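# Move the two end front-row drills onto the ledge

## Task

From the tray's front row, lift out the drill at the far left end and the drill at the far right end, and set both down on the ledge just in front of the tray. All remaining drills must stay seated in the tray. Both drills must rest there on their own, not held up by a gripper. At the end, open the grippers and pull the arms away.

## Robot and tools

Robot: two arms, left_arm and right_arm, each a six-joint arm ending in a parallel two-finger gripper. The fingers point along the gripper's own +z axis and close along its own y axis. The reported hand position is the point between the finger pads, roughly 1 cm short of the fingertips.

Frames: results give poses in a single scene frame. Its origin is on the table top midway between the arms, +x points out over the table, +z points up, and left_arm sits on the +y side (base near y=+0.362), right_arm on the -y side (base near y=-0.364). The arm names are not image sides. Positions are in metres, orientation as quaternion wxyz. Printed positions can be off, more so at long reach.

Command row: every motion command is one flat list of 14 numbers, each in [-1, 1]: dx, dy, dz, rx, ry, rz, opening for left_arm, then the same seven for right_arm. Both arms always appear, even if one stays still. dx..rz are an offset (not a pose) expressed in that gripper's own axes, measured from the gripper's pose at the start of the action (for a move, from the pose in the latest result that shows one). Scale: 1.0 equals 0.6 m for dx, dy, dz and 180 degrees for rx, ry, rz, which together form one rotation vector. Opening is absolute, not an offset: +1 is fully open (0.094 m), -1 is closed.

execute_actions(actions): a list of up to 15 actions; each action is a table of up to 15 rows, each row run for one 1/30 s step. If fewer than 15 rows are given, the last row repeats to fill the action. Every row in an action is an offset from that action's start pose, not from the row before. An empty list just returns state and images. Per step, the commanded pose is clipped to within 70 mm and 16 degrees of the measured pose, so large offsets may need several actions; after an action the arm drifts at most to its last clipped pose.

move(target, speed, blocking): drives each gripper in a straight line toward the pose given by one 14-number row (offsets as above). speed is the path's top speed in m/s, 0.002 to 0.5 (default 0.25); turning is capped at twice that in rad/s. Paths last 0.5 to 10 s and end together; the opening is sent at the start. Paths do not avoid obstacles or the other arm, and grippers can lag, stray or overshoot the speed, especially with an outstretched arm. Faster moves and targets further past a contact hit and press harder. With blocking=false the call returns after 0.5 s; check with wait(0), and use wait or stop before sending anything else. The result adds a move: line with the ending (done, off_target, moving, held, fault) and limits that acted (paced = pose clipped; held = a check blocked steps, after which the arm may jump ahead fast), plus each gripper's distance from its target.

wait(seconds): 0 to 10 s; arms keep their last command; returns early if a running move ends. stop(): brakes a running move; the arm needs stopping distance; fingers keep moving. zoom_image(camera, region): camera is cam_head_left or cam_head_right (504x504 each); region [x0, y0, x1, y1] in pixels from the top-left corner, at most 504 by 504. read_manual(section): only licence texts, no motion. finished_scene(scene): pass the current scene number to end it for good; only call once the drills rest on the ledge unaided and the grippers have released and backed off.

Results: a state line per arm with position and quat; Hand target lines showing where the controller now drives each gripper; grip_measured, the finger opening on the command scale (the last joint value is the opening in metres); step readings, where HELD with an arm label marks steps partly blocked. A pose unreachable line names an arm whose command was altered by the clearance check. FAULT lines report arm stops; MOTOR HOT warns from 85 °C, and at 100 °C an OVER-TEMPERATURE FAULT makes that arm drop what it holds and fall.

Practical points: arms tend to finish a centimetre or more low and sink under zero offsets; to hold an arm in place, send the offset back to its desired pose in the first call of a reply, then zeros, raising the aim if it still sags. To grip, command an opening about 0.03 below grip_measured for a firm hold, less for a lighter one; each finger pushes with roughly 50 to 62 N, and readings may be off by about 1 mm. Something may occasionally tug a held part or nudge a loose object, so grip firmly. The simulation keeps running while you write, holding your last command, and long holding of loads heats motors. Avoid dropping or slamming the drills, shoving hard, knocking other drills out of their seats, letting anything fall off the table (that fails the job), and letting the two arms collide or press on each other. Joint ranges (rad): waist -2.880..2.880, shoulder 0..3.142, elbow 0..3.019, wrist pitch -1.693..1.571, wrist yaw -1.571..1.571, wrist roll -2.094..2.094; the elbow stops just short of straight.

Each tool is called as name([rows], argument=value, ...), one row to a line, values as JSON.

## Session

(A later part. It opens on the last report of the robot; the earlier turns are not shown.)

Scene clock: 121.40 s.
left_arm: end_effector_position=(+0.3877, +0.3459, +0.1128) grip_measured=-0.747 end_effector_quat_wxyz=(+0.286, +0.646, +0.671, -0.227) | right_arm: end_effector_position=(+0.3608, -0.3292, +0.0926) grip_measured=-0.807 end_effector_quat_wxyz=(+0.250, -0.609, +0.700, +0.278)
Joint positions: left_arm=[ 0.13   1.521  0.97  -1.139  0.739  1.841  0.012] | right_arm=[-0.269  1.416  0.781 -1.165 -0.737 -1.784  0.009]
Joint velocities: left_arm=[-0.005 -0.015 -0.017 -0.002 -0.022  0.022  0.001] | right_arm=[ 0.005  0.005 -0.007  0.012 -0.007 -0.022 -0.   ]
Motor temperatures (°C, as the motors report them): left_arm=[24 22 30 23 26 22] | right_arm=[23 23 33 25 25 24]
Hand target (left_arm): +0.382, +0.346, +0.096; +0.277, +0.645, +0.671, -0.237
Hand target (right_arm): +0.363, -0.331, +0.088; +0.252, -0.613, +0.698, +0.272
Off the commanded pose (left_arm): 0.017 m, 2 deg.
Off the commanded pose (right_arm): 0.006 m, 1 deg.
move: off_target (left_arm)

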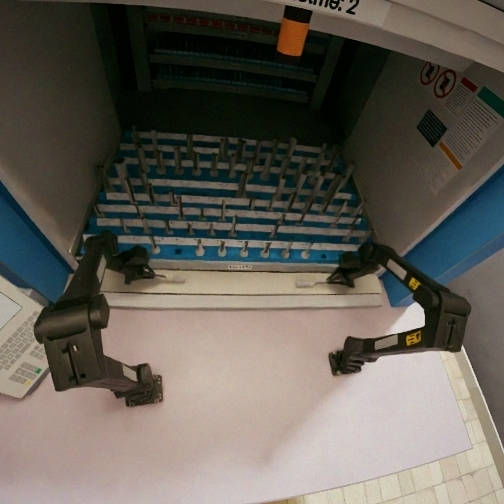

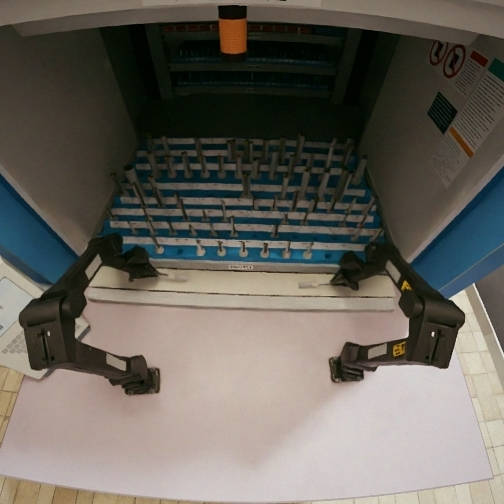

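move(target=[0.047, -0.008, 0.046, 0, 0, 0, -0.765, 0.017, -0.005, 0.017, 0, 0, 0, -0.83], speed=0.03)

zoom_image(camera="cam_head_left", region=[70, 200, 400, 320])

Scene clock: 127.53 s.
left_arm: end_effector_position=(+0.3906, +0.3482, +0.0885) grip_measured=-0.747 end_effector_quat_wxyz=(+0.293, +0.649, +0.668, -0.215) | right_arm: end_effector_position=(+0.3607, -0.3292, +0.0826) grip_measured=-0.807 end_effector_quat_wxyz=(+0.248, -0.608, +0.700, +0.280)
Joint positions: left_arm=[ 0.134  1.552  0.933 -1.042  0.739  1.842  0.012] | right_arm=[-0.269  1.438  0.77  -1.139 -0.737 -1.785  0.009]
Joint velocities: left_arm=[-0.005 -0.005  0.007  0.007 -0.007 -0.022  0.   ] | right_arm=[-0.005 -0.005 -0.002 -0.007  0.081  0.007 -0.   ]
Motor temperatures (°C, as the motors report them): left_arm=[24 22 29 23 26 22] | right_arm=[23 23 33 25 25 24]
Hand target (left_arm): +0.384, +0.348, +0.073; +0.286, +0.646, +0.671, -0.227
Hand target (right_arm): +0.362, -0.330, +0.078; +0.250, -0.609, +0.700, +0.278
Off the commanded pose (left_arm): 0.016 m, 2 deg.
Off the commanded pose (right_arm): 0.005 m, 0 deg.
move: off_target (left_arm)

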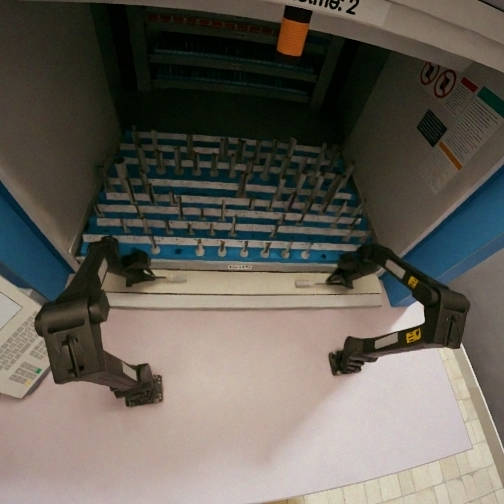

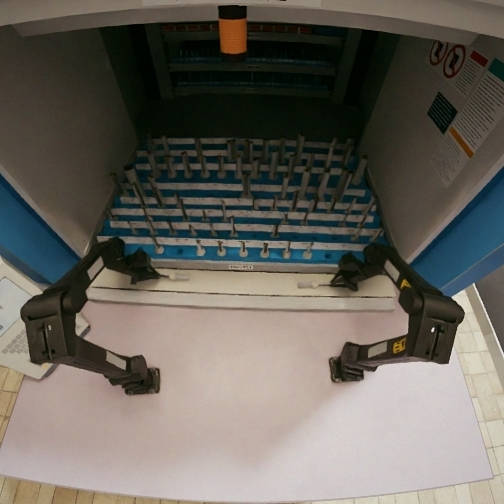

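Region (70, 200, 400, 320) of cam_head_left's 504x504 image, scaled by 1.527, with more detail than that image has; it fills the top 183 rows of this view, and the rest is white.

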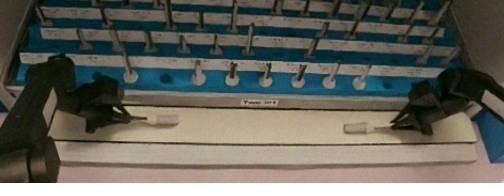

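Both flat. Release.

execute_actions([
  [[0,0,0,0,0,0,-0.765,0,0,0,0,0,0,-0.83],[0,0,0,0,0,0,-0.765,0,0,0,0,0,0,-0.83],[0,0,0,0,0,0,-0.765,0,0,0,0,0,0,-0.83],[0,0,0,0,0,0,-0.765,0,0,0,0,0,0,-0.83],[0,0,0,0,0,0,-0.765,0,0,0,0,0,0,-0.83],[0,0,0,0,0,0,-0.7,0,0,0,0,0,0,-0.76],[0,0,0,0,0,0,-0.65,0,0,0,0,0,0,-0.7],[0,0,0,0,0,0,-0.6,0,0,0,0,0,0,-0.65],[0,0,0,0,0,0,-0.5,0,0,0,0,0,0,-0.55]],
])

move(target=[-0.15, 0, -0.14, 0, 0, 0, -0.5, -0.14, 0, -0.15, 0, 0, 0, -0.55], speed=0.15)

zoom_image(camera="cam_head_left", region=[70, 200, 400, 320])

Scene clock: 131.43 s.
left_arm: end_effector_position=(+0.3906, +0.3482, +0.0885) grip_measured=-0.502 end_effector_quat_wxyz=(+0.293, +0.649, +0.668, -0.215) | right_arm: end_effector_position=(+0.3607, -0.3292, +0.0825) grip_measured=-0.552 end_effector_quat_wxyz=(+0.248, -0.608, +0.700, +0.280)
Joint positions: left_arm=[ 0.134  1.552  0.933 -1.042  0.739  1.842  0.023] | right_arm=[-0.269  1.438  0.77  -1.139 -0.736 -1.785  0.021]
Joint velocities: left_arm=[-0.015  0.005 -0.002 -0.007 -0.007 -0.095 -0.001] | right_arm=[-0.005 -0.005 -0.037 -0.007 -0.007  0.007 -0.   ]
Motor temperatures (°C, as the motors report them): left_arm=[24 22 29 23 26 22] | right_arm=[23 23 33 25 25 24]
Hand target (left_arm): +0.391, +0.348, +0.088; +0.293, +0.649, +0.668, -0.215
Hand target (right_arm): +0.361, -0.329, +0.083; +0.248, -0.608, +0.700, +0.280
Off the commanded pose (left_arm): 0.000 m, 0 deg.
Off the commanded pose (right_arm): 0.000 m, 0 deg.
Step readings (end_effector_position):
0: left_arm (+0.3906, +0.3482, +0.0885) | right_arm (+0.3607, -0.3292, +0.0826)
1: left_arm (+0.3906, +0.3482, +0.0885) | right_arm (+0.3607, -0.3292, +0.0826)
2: left_arm (+0.3906, +0.3482, +0.0885) | right_arm (+0.3607, -0.3292, +0.0826)
4: left_arm (+0.3906, +0.3482, +0.0885) | right_arm (+0.3607, -0.3292, +0.0826)
8: left_arm (+0.3906, +0.3482, +0.0885) | right_arm (+0.3607, -0.3292, +0.0825)
15: end_effector_position above

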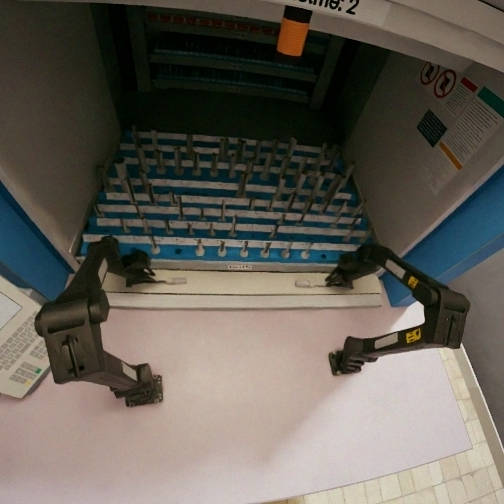

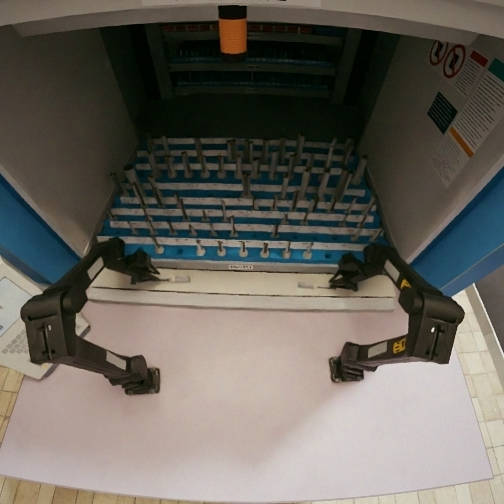

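Scene clock: 132.67 s.
left_arm: end_effector_position=(+0.3682, +0.3371, +0.1915) grip_measured=-0.502 end_effector_quat_wxyz=(+0.283, +0.643, +0.673, -0.230) | right_arm: end_effector_position=(+0.3626, -0.3297, +0.1861) grip_measured=-0.552 end_effector_quat_wxyz=(+0.239, -0.602, +0.703, +0.293)
Joint positions: left_arm=[ 0.12   1.374  1.043 -1.356  0.739  1.822  0.023] | right_arm=[-0.269  1.311  0.952 -1.483 -0.736 -1.785  0.021]
Joint velocities: left_arm=[ 0.005 -0.015 -0.007 -0.012 -0.022 -0.095  0.   ] | right_arm=[-0.005 -0.024  0.012  0.002 -0.066  0.022  0.   ]
Motor temperatures (°C, as the motors report them): left_arm=[24 22 29 23 26 22] | right_arm=[23 24 33 25 25 24]
Hand target (left_arm): +0.381, +0.336, +0.212; +0.293, +0.649, +0.668, -0.216
Hand target (right_arm): +0.374, -0.332, +0.205; +0.248, -0.608, +0.700, +0.280
Off the commanded pose (left_arm): 0.022 m, 2 deg.
Off the commanded pose (right_arm): 0.021 m, 2 deg.
move: off_target (left_arm, right_arm)

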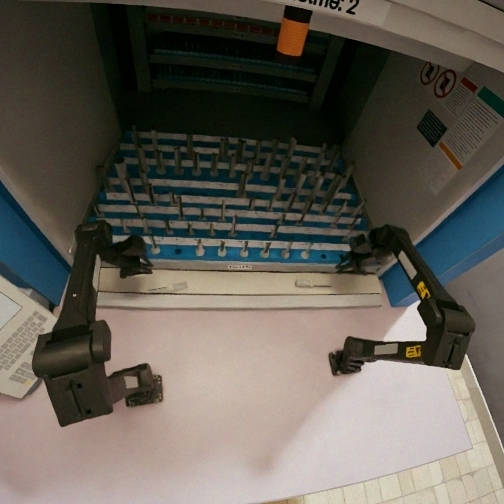

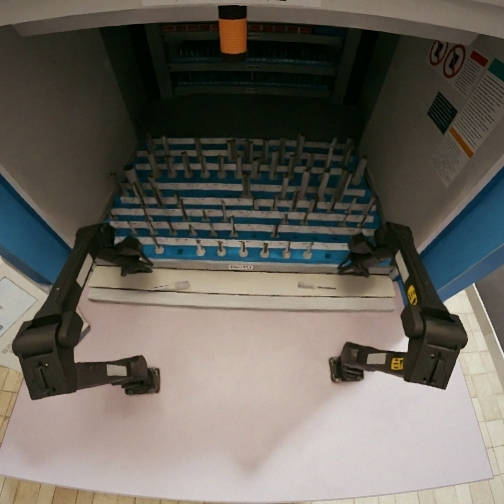

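Region (70, 200, 400, 320) of cam_head_left's 504x504 image, scaled by 1.527, with more detail than that image has; it fills the top 183 rows of this view, and the rest is white.

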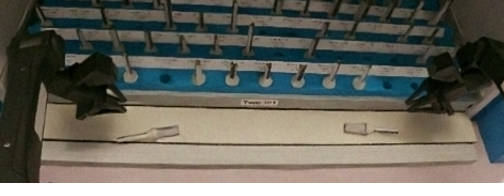

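wait(seconds=0)

zoom_image(camera="cam_head_left", region=[90, 240, 230, 320])

Scene clock: 134.43 s.
left_arm: end_effector_position=(+0.3682, +0.3371, +0.1915) grip_measured=-0.502 end_effector_quat_wxyz=(+0.283, +0.643, +0.673, -0.230) | right_arm: end_effector_position=(+0.3625, -0.3297, +0.1861) grip_measured=-0.552 end_effector_quat_wxyz=(+0.239, -0.602, +0.703, +0.293)
Joint positions: left_arm=[ 0.12   1.374  1.043 -1.356  0.739  1.822  0.023] | right_arm=[-0.269  1.311  0.952 -1.484 -0.736 -1.785  0.021]
Joint velocities: left_arm=[-0.005 -0.005  0.017 -0.002 -0.081  0.066  0.   ] | right_arm=[-0.015 -0.015 -0.002  0.022 -0.007  0.007  0.   ]
Motor temperatures (°C, as the motors report them): left_arm=[24 22 30 23 26 22] | right_arm=[23 24 33 25 25 24]
Hand target (left_arm): +0.381, +0.336, +0.212; +0.293, +0.649, +0.668, -0.216
Hand target (right_arm): +0.374, -0.332, +0.205; +0.248, -0.608, +0.700, +0.280
Off the commanded pose (left_arm): 0.022 m, 2 deg.
Off the commanded pose (right_arm): 0.021 m, 2 deg.

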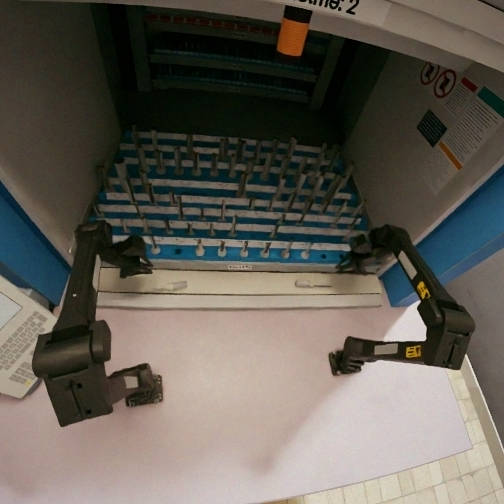

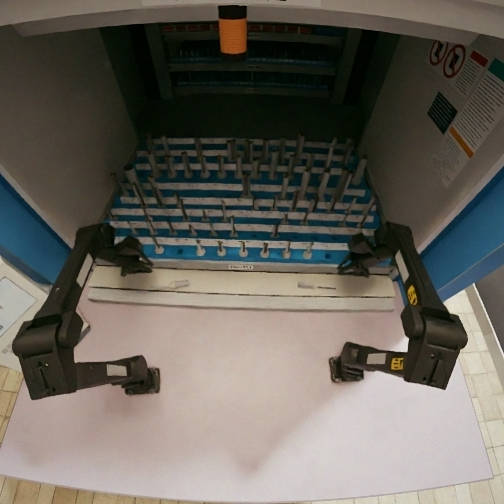

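Region (90, 240, 230, 320) of cam_head_left's 504x504 image, scaled by 3.600, with more detail than that image has; it fills the top 288 rows of this view, and the rest is white.

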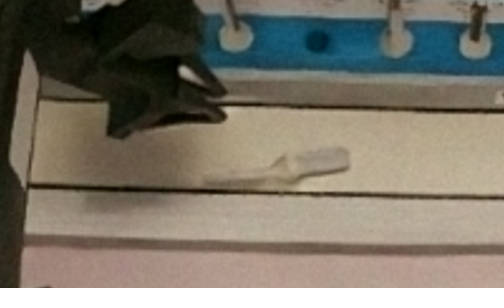

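move(target=[0.054, -0.026, 0.111, 0, 0, 0, 0.5, -0.03, 0.25, -0.03, 0, 0, 0.15, -0.55], speed=0.15)

zoom_image(camera="cam_head_left", region=[90, 240, 230, 320])

zoom_image(camera="cam_head_right", region=[90, 240, 230, 320])

Scene clock: 154.63 s.
left_arm: end_effector_position=(+0.3607, +0.3213, +0.1319) grip_measured=+0.498 end_effector_quat_wxyz=(+0.291, +0.649, +0.669, -0.215) | right_arm: end_effector_position=(+0.2235, -0.3128, +0.2343) grip_measured=-0.552 end_effector_quat_wxyz=(+0.209, -0.413, +0.852, +0.244)
Joint positions: left_arm=[ 0.081  1.387  0.888 -1.116  0.74   1.769  0.07 ] | right_arm=[-0.326  0.708  0.75  -1.662 -0.653 -1.241  0.021]
Joint velocities: left_arm=[-0.015  0.005  0.007 -0.012  0.007  0.022  0.   ] | right_arm=[ 0.005 -0.015  0.012  0.002 -0.081  0.081 -0.   ]
Motor temperatures (°C, as the motors report them): left_arm=[24 22 31 23 26 22] | right_arm=[23 24 34 25 25 24]
Hand target (left_arm): +0.357, +0.316, +0.120; +0.283, +0.643, +0.673, -0.231
Hand target (right_arm): +0.221, -0.312, +0.233; +0.199, -0.406, +0.855, +0.252
Off the commanded pose (left_arm): 0.014 m, 2 deg.
Off the commanded pose (right_arm): 0.007 m, 13 deg.
joint sent to its limit (right arm) — the command would take joint 4 (wrist pitch) past its lower limit, so that joint was sent only as far as its limit.
move: off_target (left_arm, right_arm)

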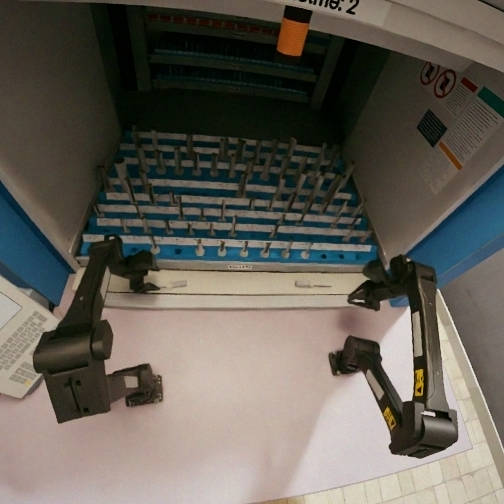

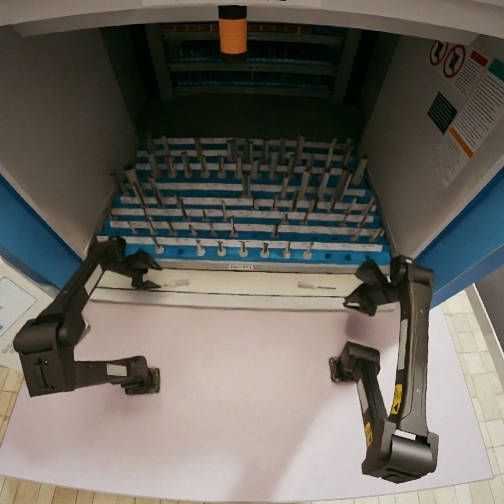

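Region (90, 240, 230, 320) of cam_head_left's 504x504 image, scaled by 3.600, with more detail than that image has; it fills the top 288 rows of this view, and the rest is white.

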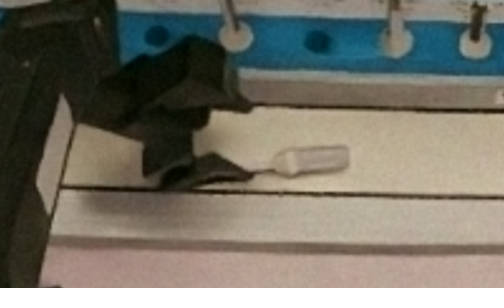

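Region (90, 240, 230, 320) of cam_head_right's 504x504 image, scaled by 3.600, with more detail than that image has; it fills the top 288 rows of this view, and the rest is white.

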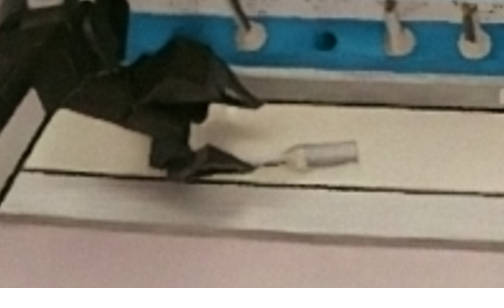

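move(target=[0.054, -0.008, 0.063, 0, 0, 0, 0.25, 0, 0, 0, 0, 0, 0, -0.55], speed=0.05)

zoom_image(camera="cam_head_left", region=[90, 240, 230, 320])

Scene clock: 162.80 s.
left_arm: end_effector_position=(+0.3644, +0.3221, +0.0935) grip_measured=+0.252 end_effector_quat_wxyz=(+0.298, +0.652, +0.666, -0.205) | right_arm: end_effector_position=(+0.2235, -0.3128, +0.2343) grip_measured=-0.552 end_effector_quat_wxyz=(+0.208, -0.412, +0.853, +0.245)
Joint positions: left_arm=[ 0.081  1.444  0.829 -0.972  0.74   1.769  0.059] | right_arm=[-0.326  0.708  0.75  -1.662 -0.653 -1.238  0.021]
Joint velocities: left_arm=[-0.005 -0.005 -0.012  0.007  0.066 -0.066  0.002] | right_arm=[-0.015  0.005  0.012 -0.022 -0.007 -0.066  0.   ]
Motor temperatures (°C, as the motors report them): left_arm=[24 22 30 23 26 22] | right_arm=[23 23 34 25 25 24]
Hand target (left_arm): +0.359, +0.321, +0.082; +0.291, +0.649, +0.669, -0.215
Hand target (right_arm): +0.224, -0.313, +0.234; +0.209, -0.413, +0.852, +0.244
Off the commanded pose (left_arm): 0.012 m, 2 deg.
Off the commanded pose (right_arm): 0.000 m, 0 deg.
move: off_target (left_arm)

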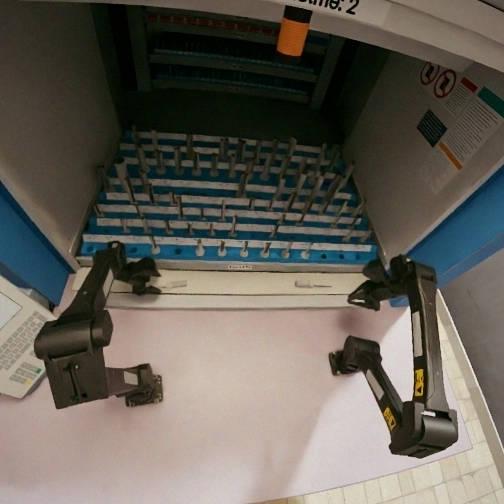

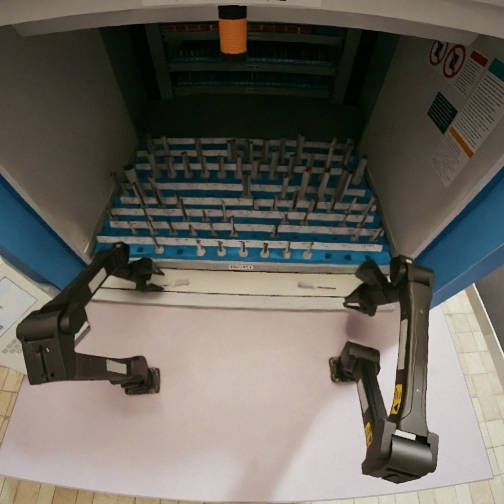

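Region (90, 240, 230, 320) of cam_head_left's 504x504 image, scaled by 3.600, with more detail than that image has; it fills the top 288 rows of this view, and the rest is white.

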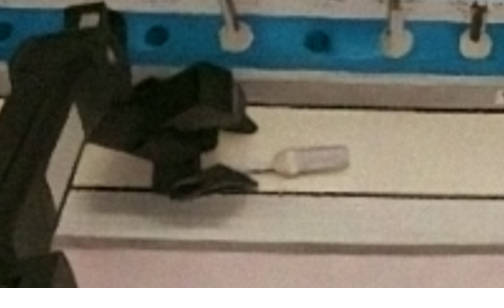

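execute_actions([
  [[0.015,0,0.017,0,0,0,0.2,0,0,0,0,0,0,-0.55],[0.015,0,0.017,0,0,0,0.15,0,0,0,0,0,0,-0.55],[0.015,0,0.017,0,0,0,0.1,0,0,0,0,0,0,-0.55],[0.015,0,0.017,0,0,0,0.05,0,0,0,0,0,0,-0.55],[0.015,0,0.017,0,0,0,0.0,0,0,0,0,0,0,-0.55],[0.015,0,0.017,0,0,0,-0.05,0,0,0,0,0,0,-0.55],[0.015,0,0.017,0,0,0,-0.1,0,0,0,0,0,0,-0.55],[0.015,0,0.017,0,0,0,-0.15,0,0,0,0,0,0,-0.55],[0.015,0,0.017,0,0,0,-0.2,0,0,0,0,0,0,-0.55],[0.015,0,0.017,0,0,0,-0.25,0,0,0,0,0,0,-0.55],[0.015,0,0.017,0,0,0,-0.3,0,0,0,0,0,0,-0.55],[0.015,0,0.017,0,0,0,-0.35,0,0,0,0,0,0,-0.55],[0.015,0,0.017,0,0,0,-0.4,0,0,0,0,0,0,-0.55],[0.015,0,0.017,0,0,0,-0.45,0,0,0,0,0,0,-0.55],[0.015,0,0.017,0,0,0,-0.5,0,0,0,0,0,0,-0.55]],
  [[0,0,0,0,0,0,-0.55,0,0,0,0,0,0,-0.55],[0,0,0,0,0,0,-0.6,0,0,0,0,0,0,-0.55],[0,0,0,0,0,0,-0.65,0,0,0,0,0,0,-0.55],[0,0,0,0,0,0,-0.7,0,0,0,0,0,0,-0.55]],
])

zoom_image(camera="cam_head_left", region=[90, 240, 230, 320])

Scene clock: 170.53 s.
left_arm: end_effector_position=(+0.3701, +0.3233, +0.0931) grip_measured=-0.698 end_effector_quat_wxyz=(+0.306, +0.656, +0.662, -0.193) | right_arm: end_effector_position=(+0.2235, -0.3128, +0.2343) grip_measured=-0.552 end_effector_quat_wxyz=(+0.208, -0.412, +0.853, +0.245)
Joint positions: left_arm=[ 0.081  1.444  0.828 -0.942  0.74   1.769  0.014] | right_arm=[-0.326  0.708  0.75  -1.662 -0.653 -1.238  0.021]
Joint velocities: left_arm=[-0.005 -0.005 -0.012 -0.007 -0.022 -0.11  -0.   ] | right_arm=[-0.015 -0.005  0.012  0.002 -0.022  0.022  0.   ]
Motor temperatures (°C, as the motors report them): left_arm=[24 22 30 23 26 22] | right_arm=[23 23 34 25 25 24]
Hand target (left_arm): +0.370, +0.323, +0.093; +0.306, +0.656, +0.662, -0.193
Hand target (right_arm): +0.224, -0.313, +0.234; +0.208, -0.412, +0.853, +0.245
Off the commanded pose (left_arm): 0.000 m, 0 deg.
Off the commanded pose (right_arm): 0.000 m, 0 deg.
Step readings (end_effector_position; steps 1 to 15: 1st action; 16 to 30: 2nd action):
0: left_arm (+0.3644, +0.3221, +0.0935) | right_arm (+0.2235, -0.3128, +0.2343)
1: left_arm (+0.3655, +0.3223, +0.0935) | right_arm (+0.2235, -0.3128, +0.2343)
2: left_arm (+0.3671, +0.3226, +0.0934) | right_arm (+0.2235, -0.3128, +0.2343)
4: left_arm (+0.3692, +0.3231, +0.0933) | right_arm (+0.2235, -0.3128, +0.2343)
8: left_arm (+0.3700, +0.3233, +0.0931) | right_arm (+0.2235, -0.3128, +0.2343)
15: left_arm (+0.3701, +0.3233, +0.0931) | right_arm (+0.2235, -0.3128, +0.2343)
16: left_arm (+0.3701, +0.3233, +0.0931) | right_arm (+0.2235, -0.3128, +0.2343)
17: left_arm (+0.3701, +0.3233, +0.0931) | right_arm (+0.2235, -0.3128, +0.2343)
19: left_arm (+0.3701, +0.3233, +0.0931) | right_arm (+0.2235, -0.3128, +0.2343)
23: left_arm (+0.3701, +0.3233, +0.0931) | right_arm (+0.2235, -0.3128, +0.2343)
30: end_effector_position above

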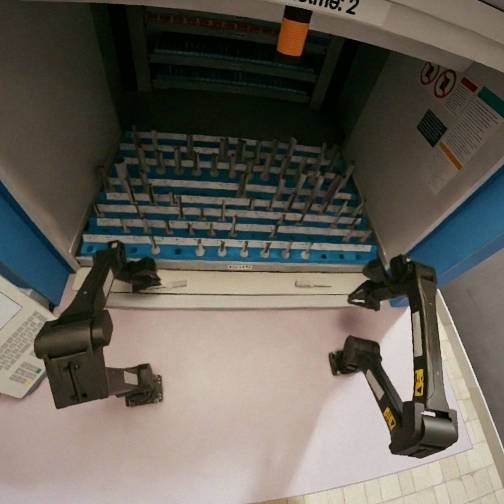

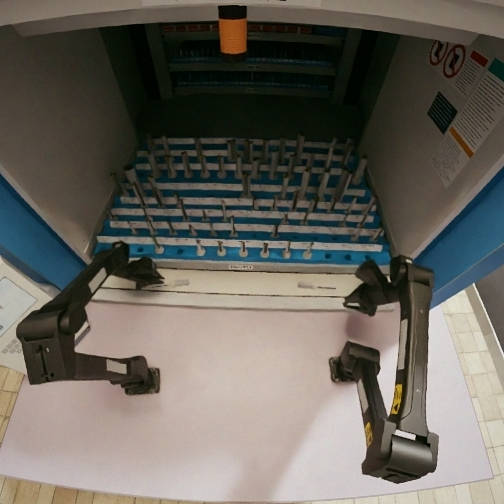

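Region (90, 240, 230, 320) of cam_head_left's 504x504 image, scaled by 3.600, with more detail than that image has; it fills the top 288 rows of this view, and the rest is white.

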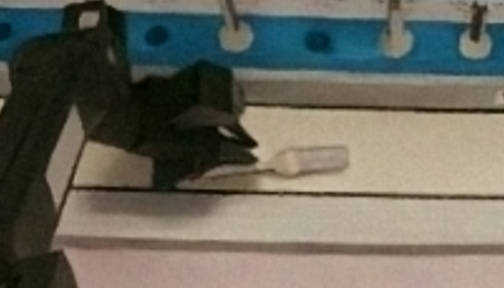

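execute_actions([
  [[0,0,0,0,0,0,0.45,0,0,0,0,0,0,-0.55]],
])

move(target=[0.028, -0.018, 0.03, 0, 0, 0, 0.45, 0, 0, 0, 0, 0, 0, -0.55], speed=0.03)

zoom_image(camera="cam_head_left", region=[90, 240, 230, 320])

Scene clock: 175.93 s.
left_arm: end_effector_position=(+0.3701, +0.3233, +0.0931) grip_measured=+0.448 end_effector_quat_wxyz=(+0.306, +0.656, +0.662, -0.193) | right_arm: end_effector_position=(+0.2235, -0.3128, +0.2343) grip_measured=-0.552 end_effector_quat_wxyz=(+0.208, -0.412, +0.853, +0.245)
Joint positions: left_arm=[ 0.081  1.444  0.828 -0.942  0.74   1.769  0.068] | right_arm=[-0.326  0.708  0.75  -1.662 -0.653 -1.238  0.021]
Joint velocities: left_arm=[ 0.005  0.005  0.017  0.002 -0.095  0.007  0.001] | right_arm=[ 0.005 -0.005 -0.012 -0.017 -0.022  0.066 -0.001]
Motor temperatures (°C, as the motors report them): left_arm=[24 22 30 23 26 22] | right_arm=[23 23 33 25 25 24]
Hand target (left_arm): +0.370, +0.323, +0.093; +0.306, +0.656, +0.662, -0.193
Hand target (right_arm): +0.224, -0.313, +0.234; +0.208, -0.412, +0.853, +0.245
Off the commanded pose (left_arm): 0.000 m, 0 deg.
Off the commanded pose (right_arm): 0.000 m, 0 deg.
Step readings (end_effector_position):
0: left_arm (+0.3701, +0.3233, +0.0931) | right_arm (+0.2235, -0.3128, +0.2343)
1: left_arm (+0.3701, +0.3233, +0.0931) | right_arm (+0.2235, -0.3128, +0.2343)
2: left_arm (+0.3701, +0.3233, +0.0931) | right_arm (+0.2235, -0.3128, +0.2343)
4: left_arm (+0.3701, +0.3233, +0.0931) | right_arm (+0.2235, -0.3128, +0.2343)
8: left_arm (+0.3701, +0.3233, +0.0931) | right_arm (+0.2235, -0.3128, +0.2343)
15: end_effector_position above

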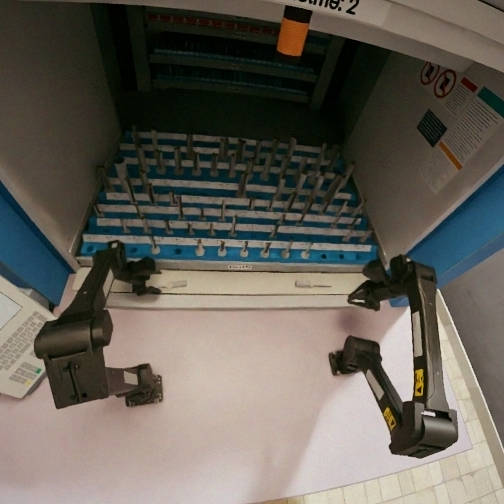

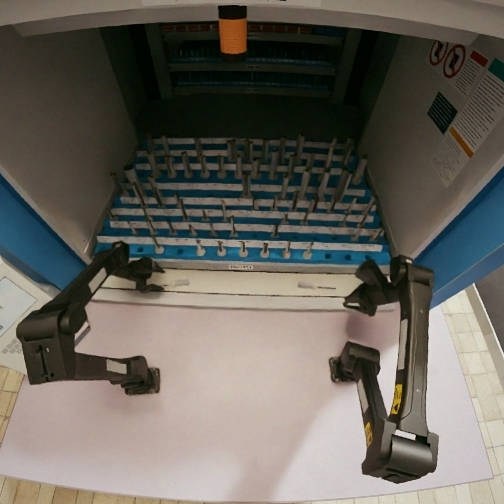

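Scene clock: 177.13 s.
left_arm: end_effector_position=(+0.3677, +0.3228, +0.0801) grip_measured=+0.448 end_effector_quat_wxyz=(+0.312, +0.659, +0.659, -0.184) | right_arm: end_effector_position=(+0.2235, -0.3128, +0.2343) grip_measured=-0.552 end_effector_quat_wxyz=(+0.208, -0.412, +0.853, +0.245)
Joint positions: left_arm=[ 0.081  1.451  0.792 -0.876  0.74   1.769  0.068] | right_arm=[-0.326  0.708  0.75  -1.662 -0.653 -1.238  0.021]
Joint velocities: left_arm=[-0.005 -0.005 -0.002 -0.007 -0.037 -0.051  0.   ] | right_arm=[-0.005 -0.015 -0.007 -0.007 -0.037 -0.007 -0.001]
Motor temperatures (°C, as the motors report them): left_arm=[24 22 30 23 26 22] | right_arm=[23 23 33 25 25 24]
Hand target (left_arm): +0.362, +0.324, +0.068; +0.306, +0.656, +0.662, -0.193
Hand target (right_arm): +0.224, -0.313, +0.234; +0.208, -0.412, +0.853, +0.245
Off the commanded pose (left_arm): 0.014 m, 1 deg.
Off the commanded pose (right_arm): 0.000 m, 0 deg.
move: off_target (left_arm)

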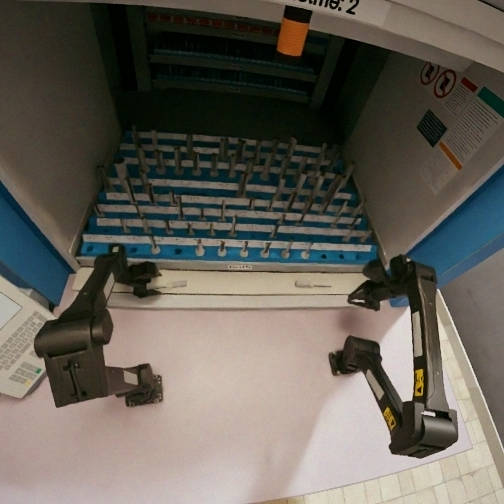

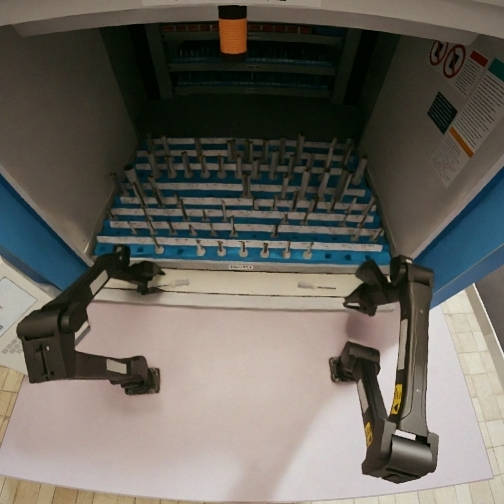

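Region (90, 240, 230, 320) of cam_head_left's 504x504 image, scaled by 3.600, with more detail than that image has; it fills the top 288 rows of this view, and the rest is white.

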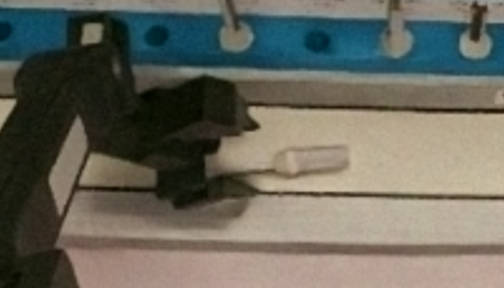

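execute_actions([
  [[0,0,0,0,0,0,0.4,0,0,0,0,0,0,-0.55],[0,0,0,0,0,0,0.35,0,0,0,0,0,0,-0.55],[0,0,0,0,0,0,0.3,0,0,0,0,0,0,-0.55],[0,0,0,0,0,0,0.25,0,0,0,0,0,0,-0.55],[0,0,0,0,0,0,0.2,0,0,0,0,0,0,-0.55],[0,0,0,0,0,0,0.15,0,0,0,0,0,0,-0.55],[0,0,0,0,0,0,0.1,0,0,0,0,0,0,-0.55],[0,0,0,0,0,0,0.05,0,0,0,0,0,0,-0.55],[0,0,0,0,0,0,0.0,0,0,0,0,0,0,-0.55],[0,0,0,0,0,0,-0.05,0,0,0,0,0,0,-0.55],[0,0,0,0,0,0,-0.1,0,0,0,0,0,0,-0.55],[0,0,0,0,0,0,-0.15,0,0,0,0,0,0,-0.55],[0,0,0,0,0,0,-0.2,0,0,0,0,0,0,-0.55],[0,0,0,0,0,0,-0.25,0,0,0,0,0,0,-0.55],[0,0,0,0,0,0,-0.3,0,0,0,0,0,0,-0.55]],
  [[0,0,0,0,0,0,-0.35,0,0,0,0,0,0,-0.55],[0,0,0,0,0,0,-0.4,0,0,0,0,0,0,-0.55],[0,0,0,0,0,0,-0.45,0,0,0,0,0,0,-0.55],[0,0,0,0,0,0,-0.5,0,0,0,0,0,0,-0.55],[0,0,0,0,0,0,-0.55,0,0,0,0,0,0,-0.55],[0,0,0,0,0,0,-0.6,0,0,0,0,0,0,-0.55],[0,0,0,0,0,0,-0.65,0,0,0,0,0,0,-0.55],[0,0,0,0,0,0,-0.7,0,0,0,0,0,0,-0.55]],
])

zoom_image(camera="cam_head_left", region=[90, 240, 230, 320])

Scene clock: 185.83 s.
left_arm: end_effector_position=(+0.3677, +0.3228, +0.0801) grip_measured=-0.698 end_effector_quat_wxyz=(+0.312, +0.659, +0.659, -0.184) | right_arm: end_effector_position=(+0.2235, -0.3128, +0.2343) grip_measured=-0.552 end_effector_quat_wxyz=(+0.208, -0.412, +0.853, +0.245)
Joint positions: left_arm=[ 0.081  1.451  0.792 -0.876  0.74   1.769  0.014] | right_arm=[-0.326  0.708  0.75  -1.662 -0.653 -1.238  0.021]
Joint velocities: left_arm=[ 0.005  0.005 -0.002 -0.017 -0.022 -0.022  0.001] | right_arm=[-0.005 -0.005 -0.017  0.002 -0.051 -0.081  0.   ]
Motor temperatures (°C, as the motors report them): left_arm=[24 22 29 23 26 22] | right_arm=[23 23 33 25 25 24]
Hand target (left_arm): +0.368, +0.323, +0.080; +0.312, +0.659, +0.659, -0.184
Hand target (right_arm): +0.224, -0.313, +0.234; +0.208, -0.412, +0.853, +0.245
Off the commanded pose (left_arm): 0.000 m, 0 deg.
Off the commanded pose (right_arm): 0.000 m, 0 deg.
Step readings (end_effector_position; steps 1 to 15: 1st action; 16 to 30: 2nd action):
0: left_arm (+0.3677, +0.3228, +0.0801) | right_arm (+0.2235, -0.3128, +0.2343)
1: left_arm (+0.3677, +0.3228, +0.0801) | right_arm (+0.2235, -0.3128, +0.2343)
2: left_arm (+0.3677, +0.3228, +0.0801) | right_arm (+0.2235, -0.3128, +0.2343)
4: left_arm (+0.3677, +0.3228, +0.0801) | right_arm (+0.2235, -0.3128, +0.2343)
8: left_arm (+0.3677, +0.3228, +0.0801) | right_arm (+0.2235, -0.3128, +0.2343)
15: left_arm (+0.3677, +0.3228, +0.0801) | right_arm (+0.2235, -0.3128, +0.2343)
16: left_arm (+0.3677, +0.3228, +0.0801) | right_arm (+0.2235, -0.3128, +0.2343)
17: left_arm (+0.3677, +0.3228, +0.0801) | right_arm (+0.2235, -0.3128, +0.2343)
19: left_arm (+0.3677, +0.3228, +0.0801) | right_arm (+0.2235, -0.3128, +0.2343)
23: left_arm (+0.3677, +0.3228, +0.0801) | right_arm (+0.2235, -0.3128, +0.2343)
30: end_effector_position above

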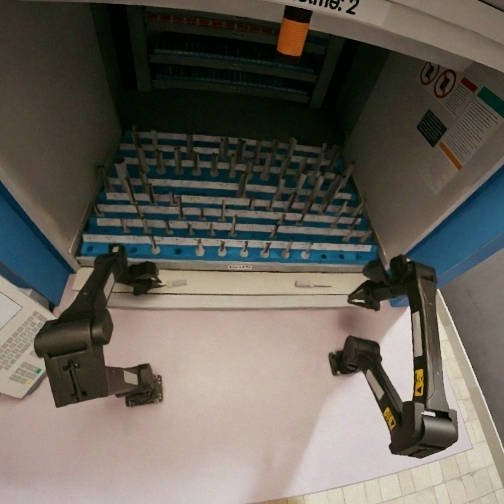

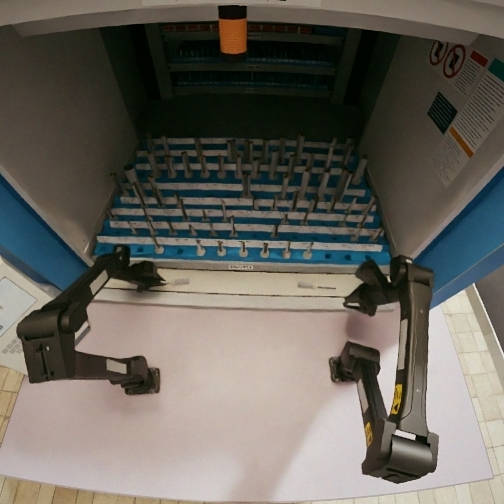

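Region (90, 240, 230, 320) of cam_head_left's 504x504 image, scaled by 3.600, with more detail than that image has; it fills the top 288 rows of this view, and the rest is white.

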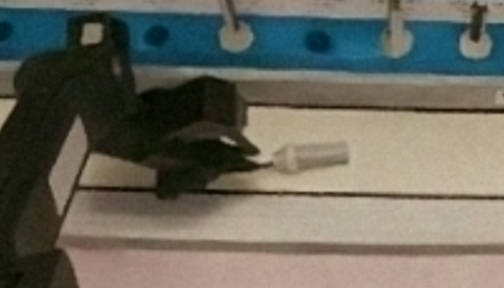

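execute_actions([
  [[0,0,0,0,0,0,0.5,0,0,0,0,0,0,-0.55]],
])

move(target=[-0.13, 0.034, -0.147, 0, 0, 0, 0.5, 0, 0, 0, 0, 0, 0, -0.55], speed=0.15)

move(target=[-0.04, -0.22, -0.06, 0, 0, -0.1, -0.5, 0, 0, 0, 0, 0, 0, -0.55], speed=0.2)

zoom_image(camera="cam_head_left", region=[70, 200, 400, 320])

Scene clock: 190.30 s.
left_arm: end_effector_position=(+0.3677, +0.3228, +0.0801) grip_measured=+0.498 end_effector_quat_wxyz=(+0.312, +0.659, +0.659, -0.184) | right_arm: end_effector_position=(+0.2235, -0.3128, +0.2343) grip_measured=-0.552 end_effector_quat_wxyz=(+0.208, -0.412, +0.853, +0.245)
Joint positions: left_arm=[ 0.081  1.451  0.792 -0.876  0.74   1.769  0.07 ] | right_arm=[-0.326  0.708  0.75  -1.662 -0.653 -1.238  0.021]
Joint velocities: left_arm=[-0.015 -0.005 -0.002  0.002  0.081 -0.11  -0.001] | right_arm=[ 0.005 -0.005 -0.012 -0.002 -0.037 -0.022 -0.002]
Motor temperatures (°C, as the motors report them): left_arm=[24 22 29 23 26 22] | right_arm=[23 23 33 25 24 24]
Hand target (left_arm): +0.368, +0.323, +0.080; +0.312, +0.659, +0.659, -0.184
Hand target (right_arm): +0.224, -0.313, +0.234; +0.208, -0.412, +0.853, +0.245
Off the commanded pose (left_arm): 0.000 m, 0 deg.
Off the commanded pose (right_arm): 0.000 m, 0 deg.
Step readings (end_effector_position):
0: left_arm (+0.3677, +0.3228, +0.0801) | right_arm (+0.2235, -0.3128, +0.2343)
1: left_arm (+0.3677, +0.3228, +0.0801) | right_arm (+0.2235, -0.3128, +0.2343)
2: left_arm (+0.3677, +0.3228, +0.0801) | right_arm (+0.2235, -0.3128, +0.2343)
4: left_arm (+0.3677, +0.3228, +0.0801) | right_arm (+0.2235, -0.3128, +0.2343)
8: left_arm (+0.3677, +0.3228, +0.0801) | right_arm (+0.2235, -0.3128, +0.2343)
15: end_effector_position above

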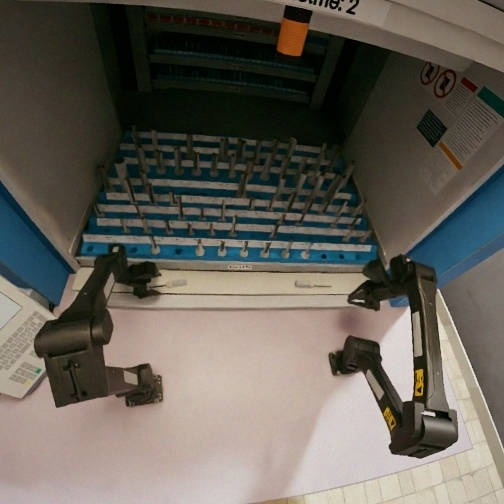

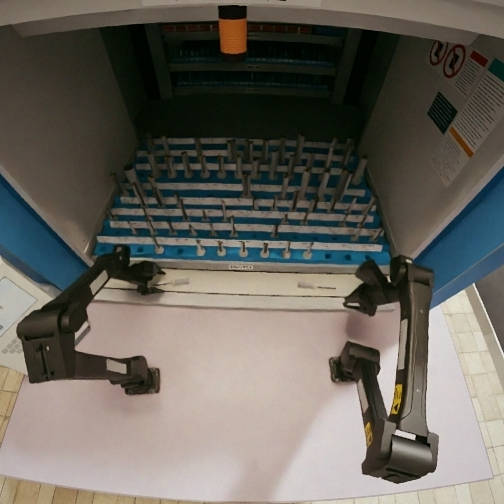

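Scene clock: 191.47 s.
left_arm: end_effector_position=(+0.3555, +0.3201, +0.1796) grip_measured=+0.498 end_effector_quat_wxyz=(+0.301, +0.653, +0.665, -0.201) | right_arm: end_effector_position=(+0.2235, -0.3128, +0.2343) grip_measured=-0.552 end_effector_quat_wxyz=(+0.208, -0.412, +0.853, +0.245)
Joint positions: left_arm=[ 0.081  1.295  0.94  -1.222  0.74   1.769  0.07 ] | right_arm=[-0.326  0.708  0.75  -1.662 -0.653 -1.238  0.021]
Joint velocities: left_arm=[ 0.015  0.005 -0.012 -0.012 -0.037  0.022  0.001] | right_arm=[-0.015 -0.005 -0.012  0.007  0.007 -0.051 -0.002]
Motor temperatures (°C, as the motors report them): left_arm=[24 22 29 23 26 22] | right_arm=[23 23 33 25 24 24]
Hand target (left_arm): +0.369, +0.321, +0.201; +0.312, +0.659, +0.659, -0.184
Hand target (right_arm): +0.224, -0.313, +0.234; +0.208, -0.412, +0.853, +0.245
Off the commanded pose (left_arm): 0.024 m, 2 deg.
Off the commanded pose (right_arm): 0.000 m, 0 deg.
move: off_target (left_arm)

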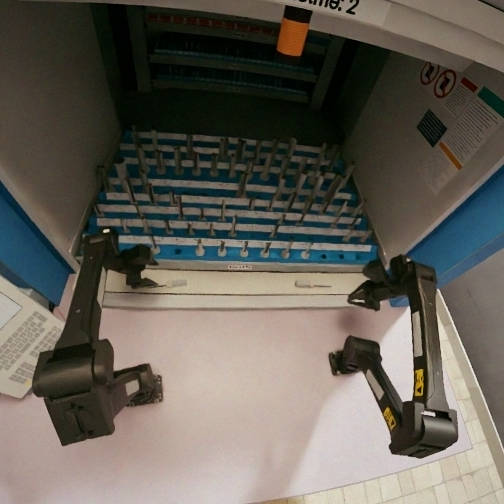

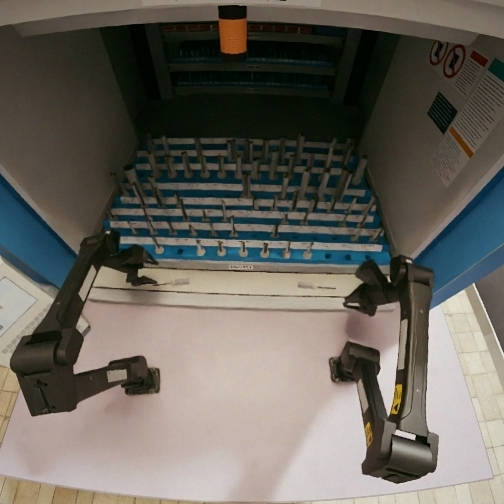

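Scene clock: 192.63 s.
left_arm: end_effector_position=(+0.2247, +0.3145, +0.2153) grip_measured=-0.498 end_effector_quat_wxyz=(+0.275, +0.554, +0.750, -0.236) | right_arm: end_effector_position=(+0.2235, -0.3128, +0.2343) grip_measured=-0.552 end_effector_quat_wxyz=(+0.208, -0.412, +0.853, +0.245)
Joint positions: left_arm=[ 0.186  0.899  0.759 -1.515  0.736  1.623  0.024] | right_arm=[-0.326  0.708  0.75  -1.662 -0.653 -1.238  0.021]
Joint velocities: left_arm=[ 0.005  0.005 -0.002 -0.007 -0.007 -0.051 -0.001] | right_arm=[-0.005 -0.015  0.002 -0.007  0.11   0.007  0.001]
Motor temperatures (°C, as the motors report them): left_arm=[24 22 29 23 26 22] | right_arm=[23 23 33 25 24 24]
Hand target (left_arm): +0.219, +0.316, +0.209; +0.265, +0.541, +0.760, -0.244
Hand target (right_arm): +0.224, -0.313, +0.234; +0.208, -0.412, +0.853, +0.245
Off the commanded pose (left_arm): 0.012 m, 2 deg.
Off the commanded pose (right_arm): 0.000 m, 0 deg.
move: off_target (left_arm)

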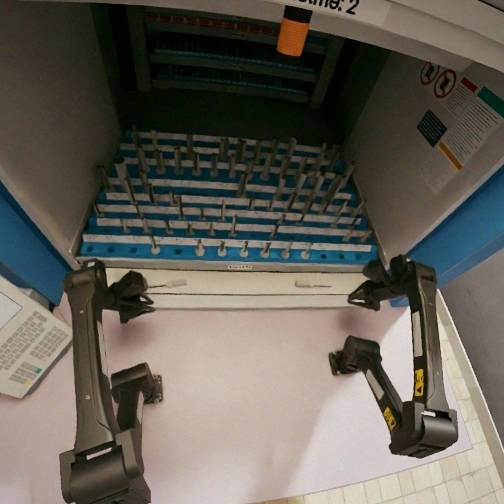

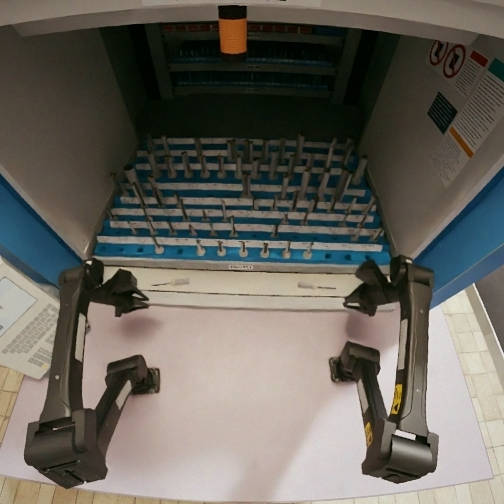

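Region (70, 200, 400, 320) of cam_head_left's 504x504 image, scaled by 1.527, with more detail than that image has; it fills the top 183 rows of this view, and the rest is white.

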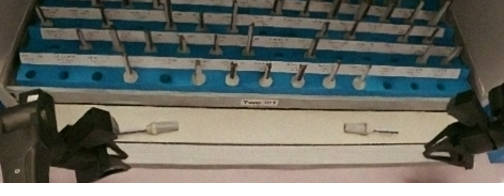

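finished_scene(scene=2)

The scene is finished: the task was done.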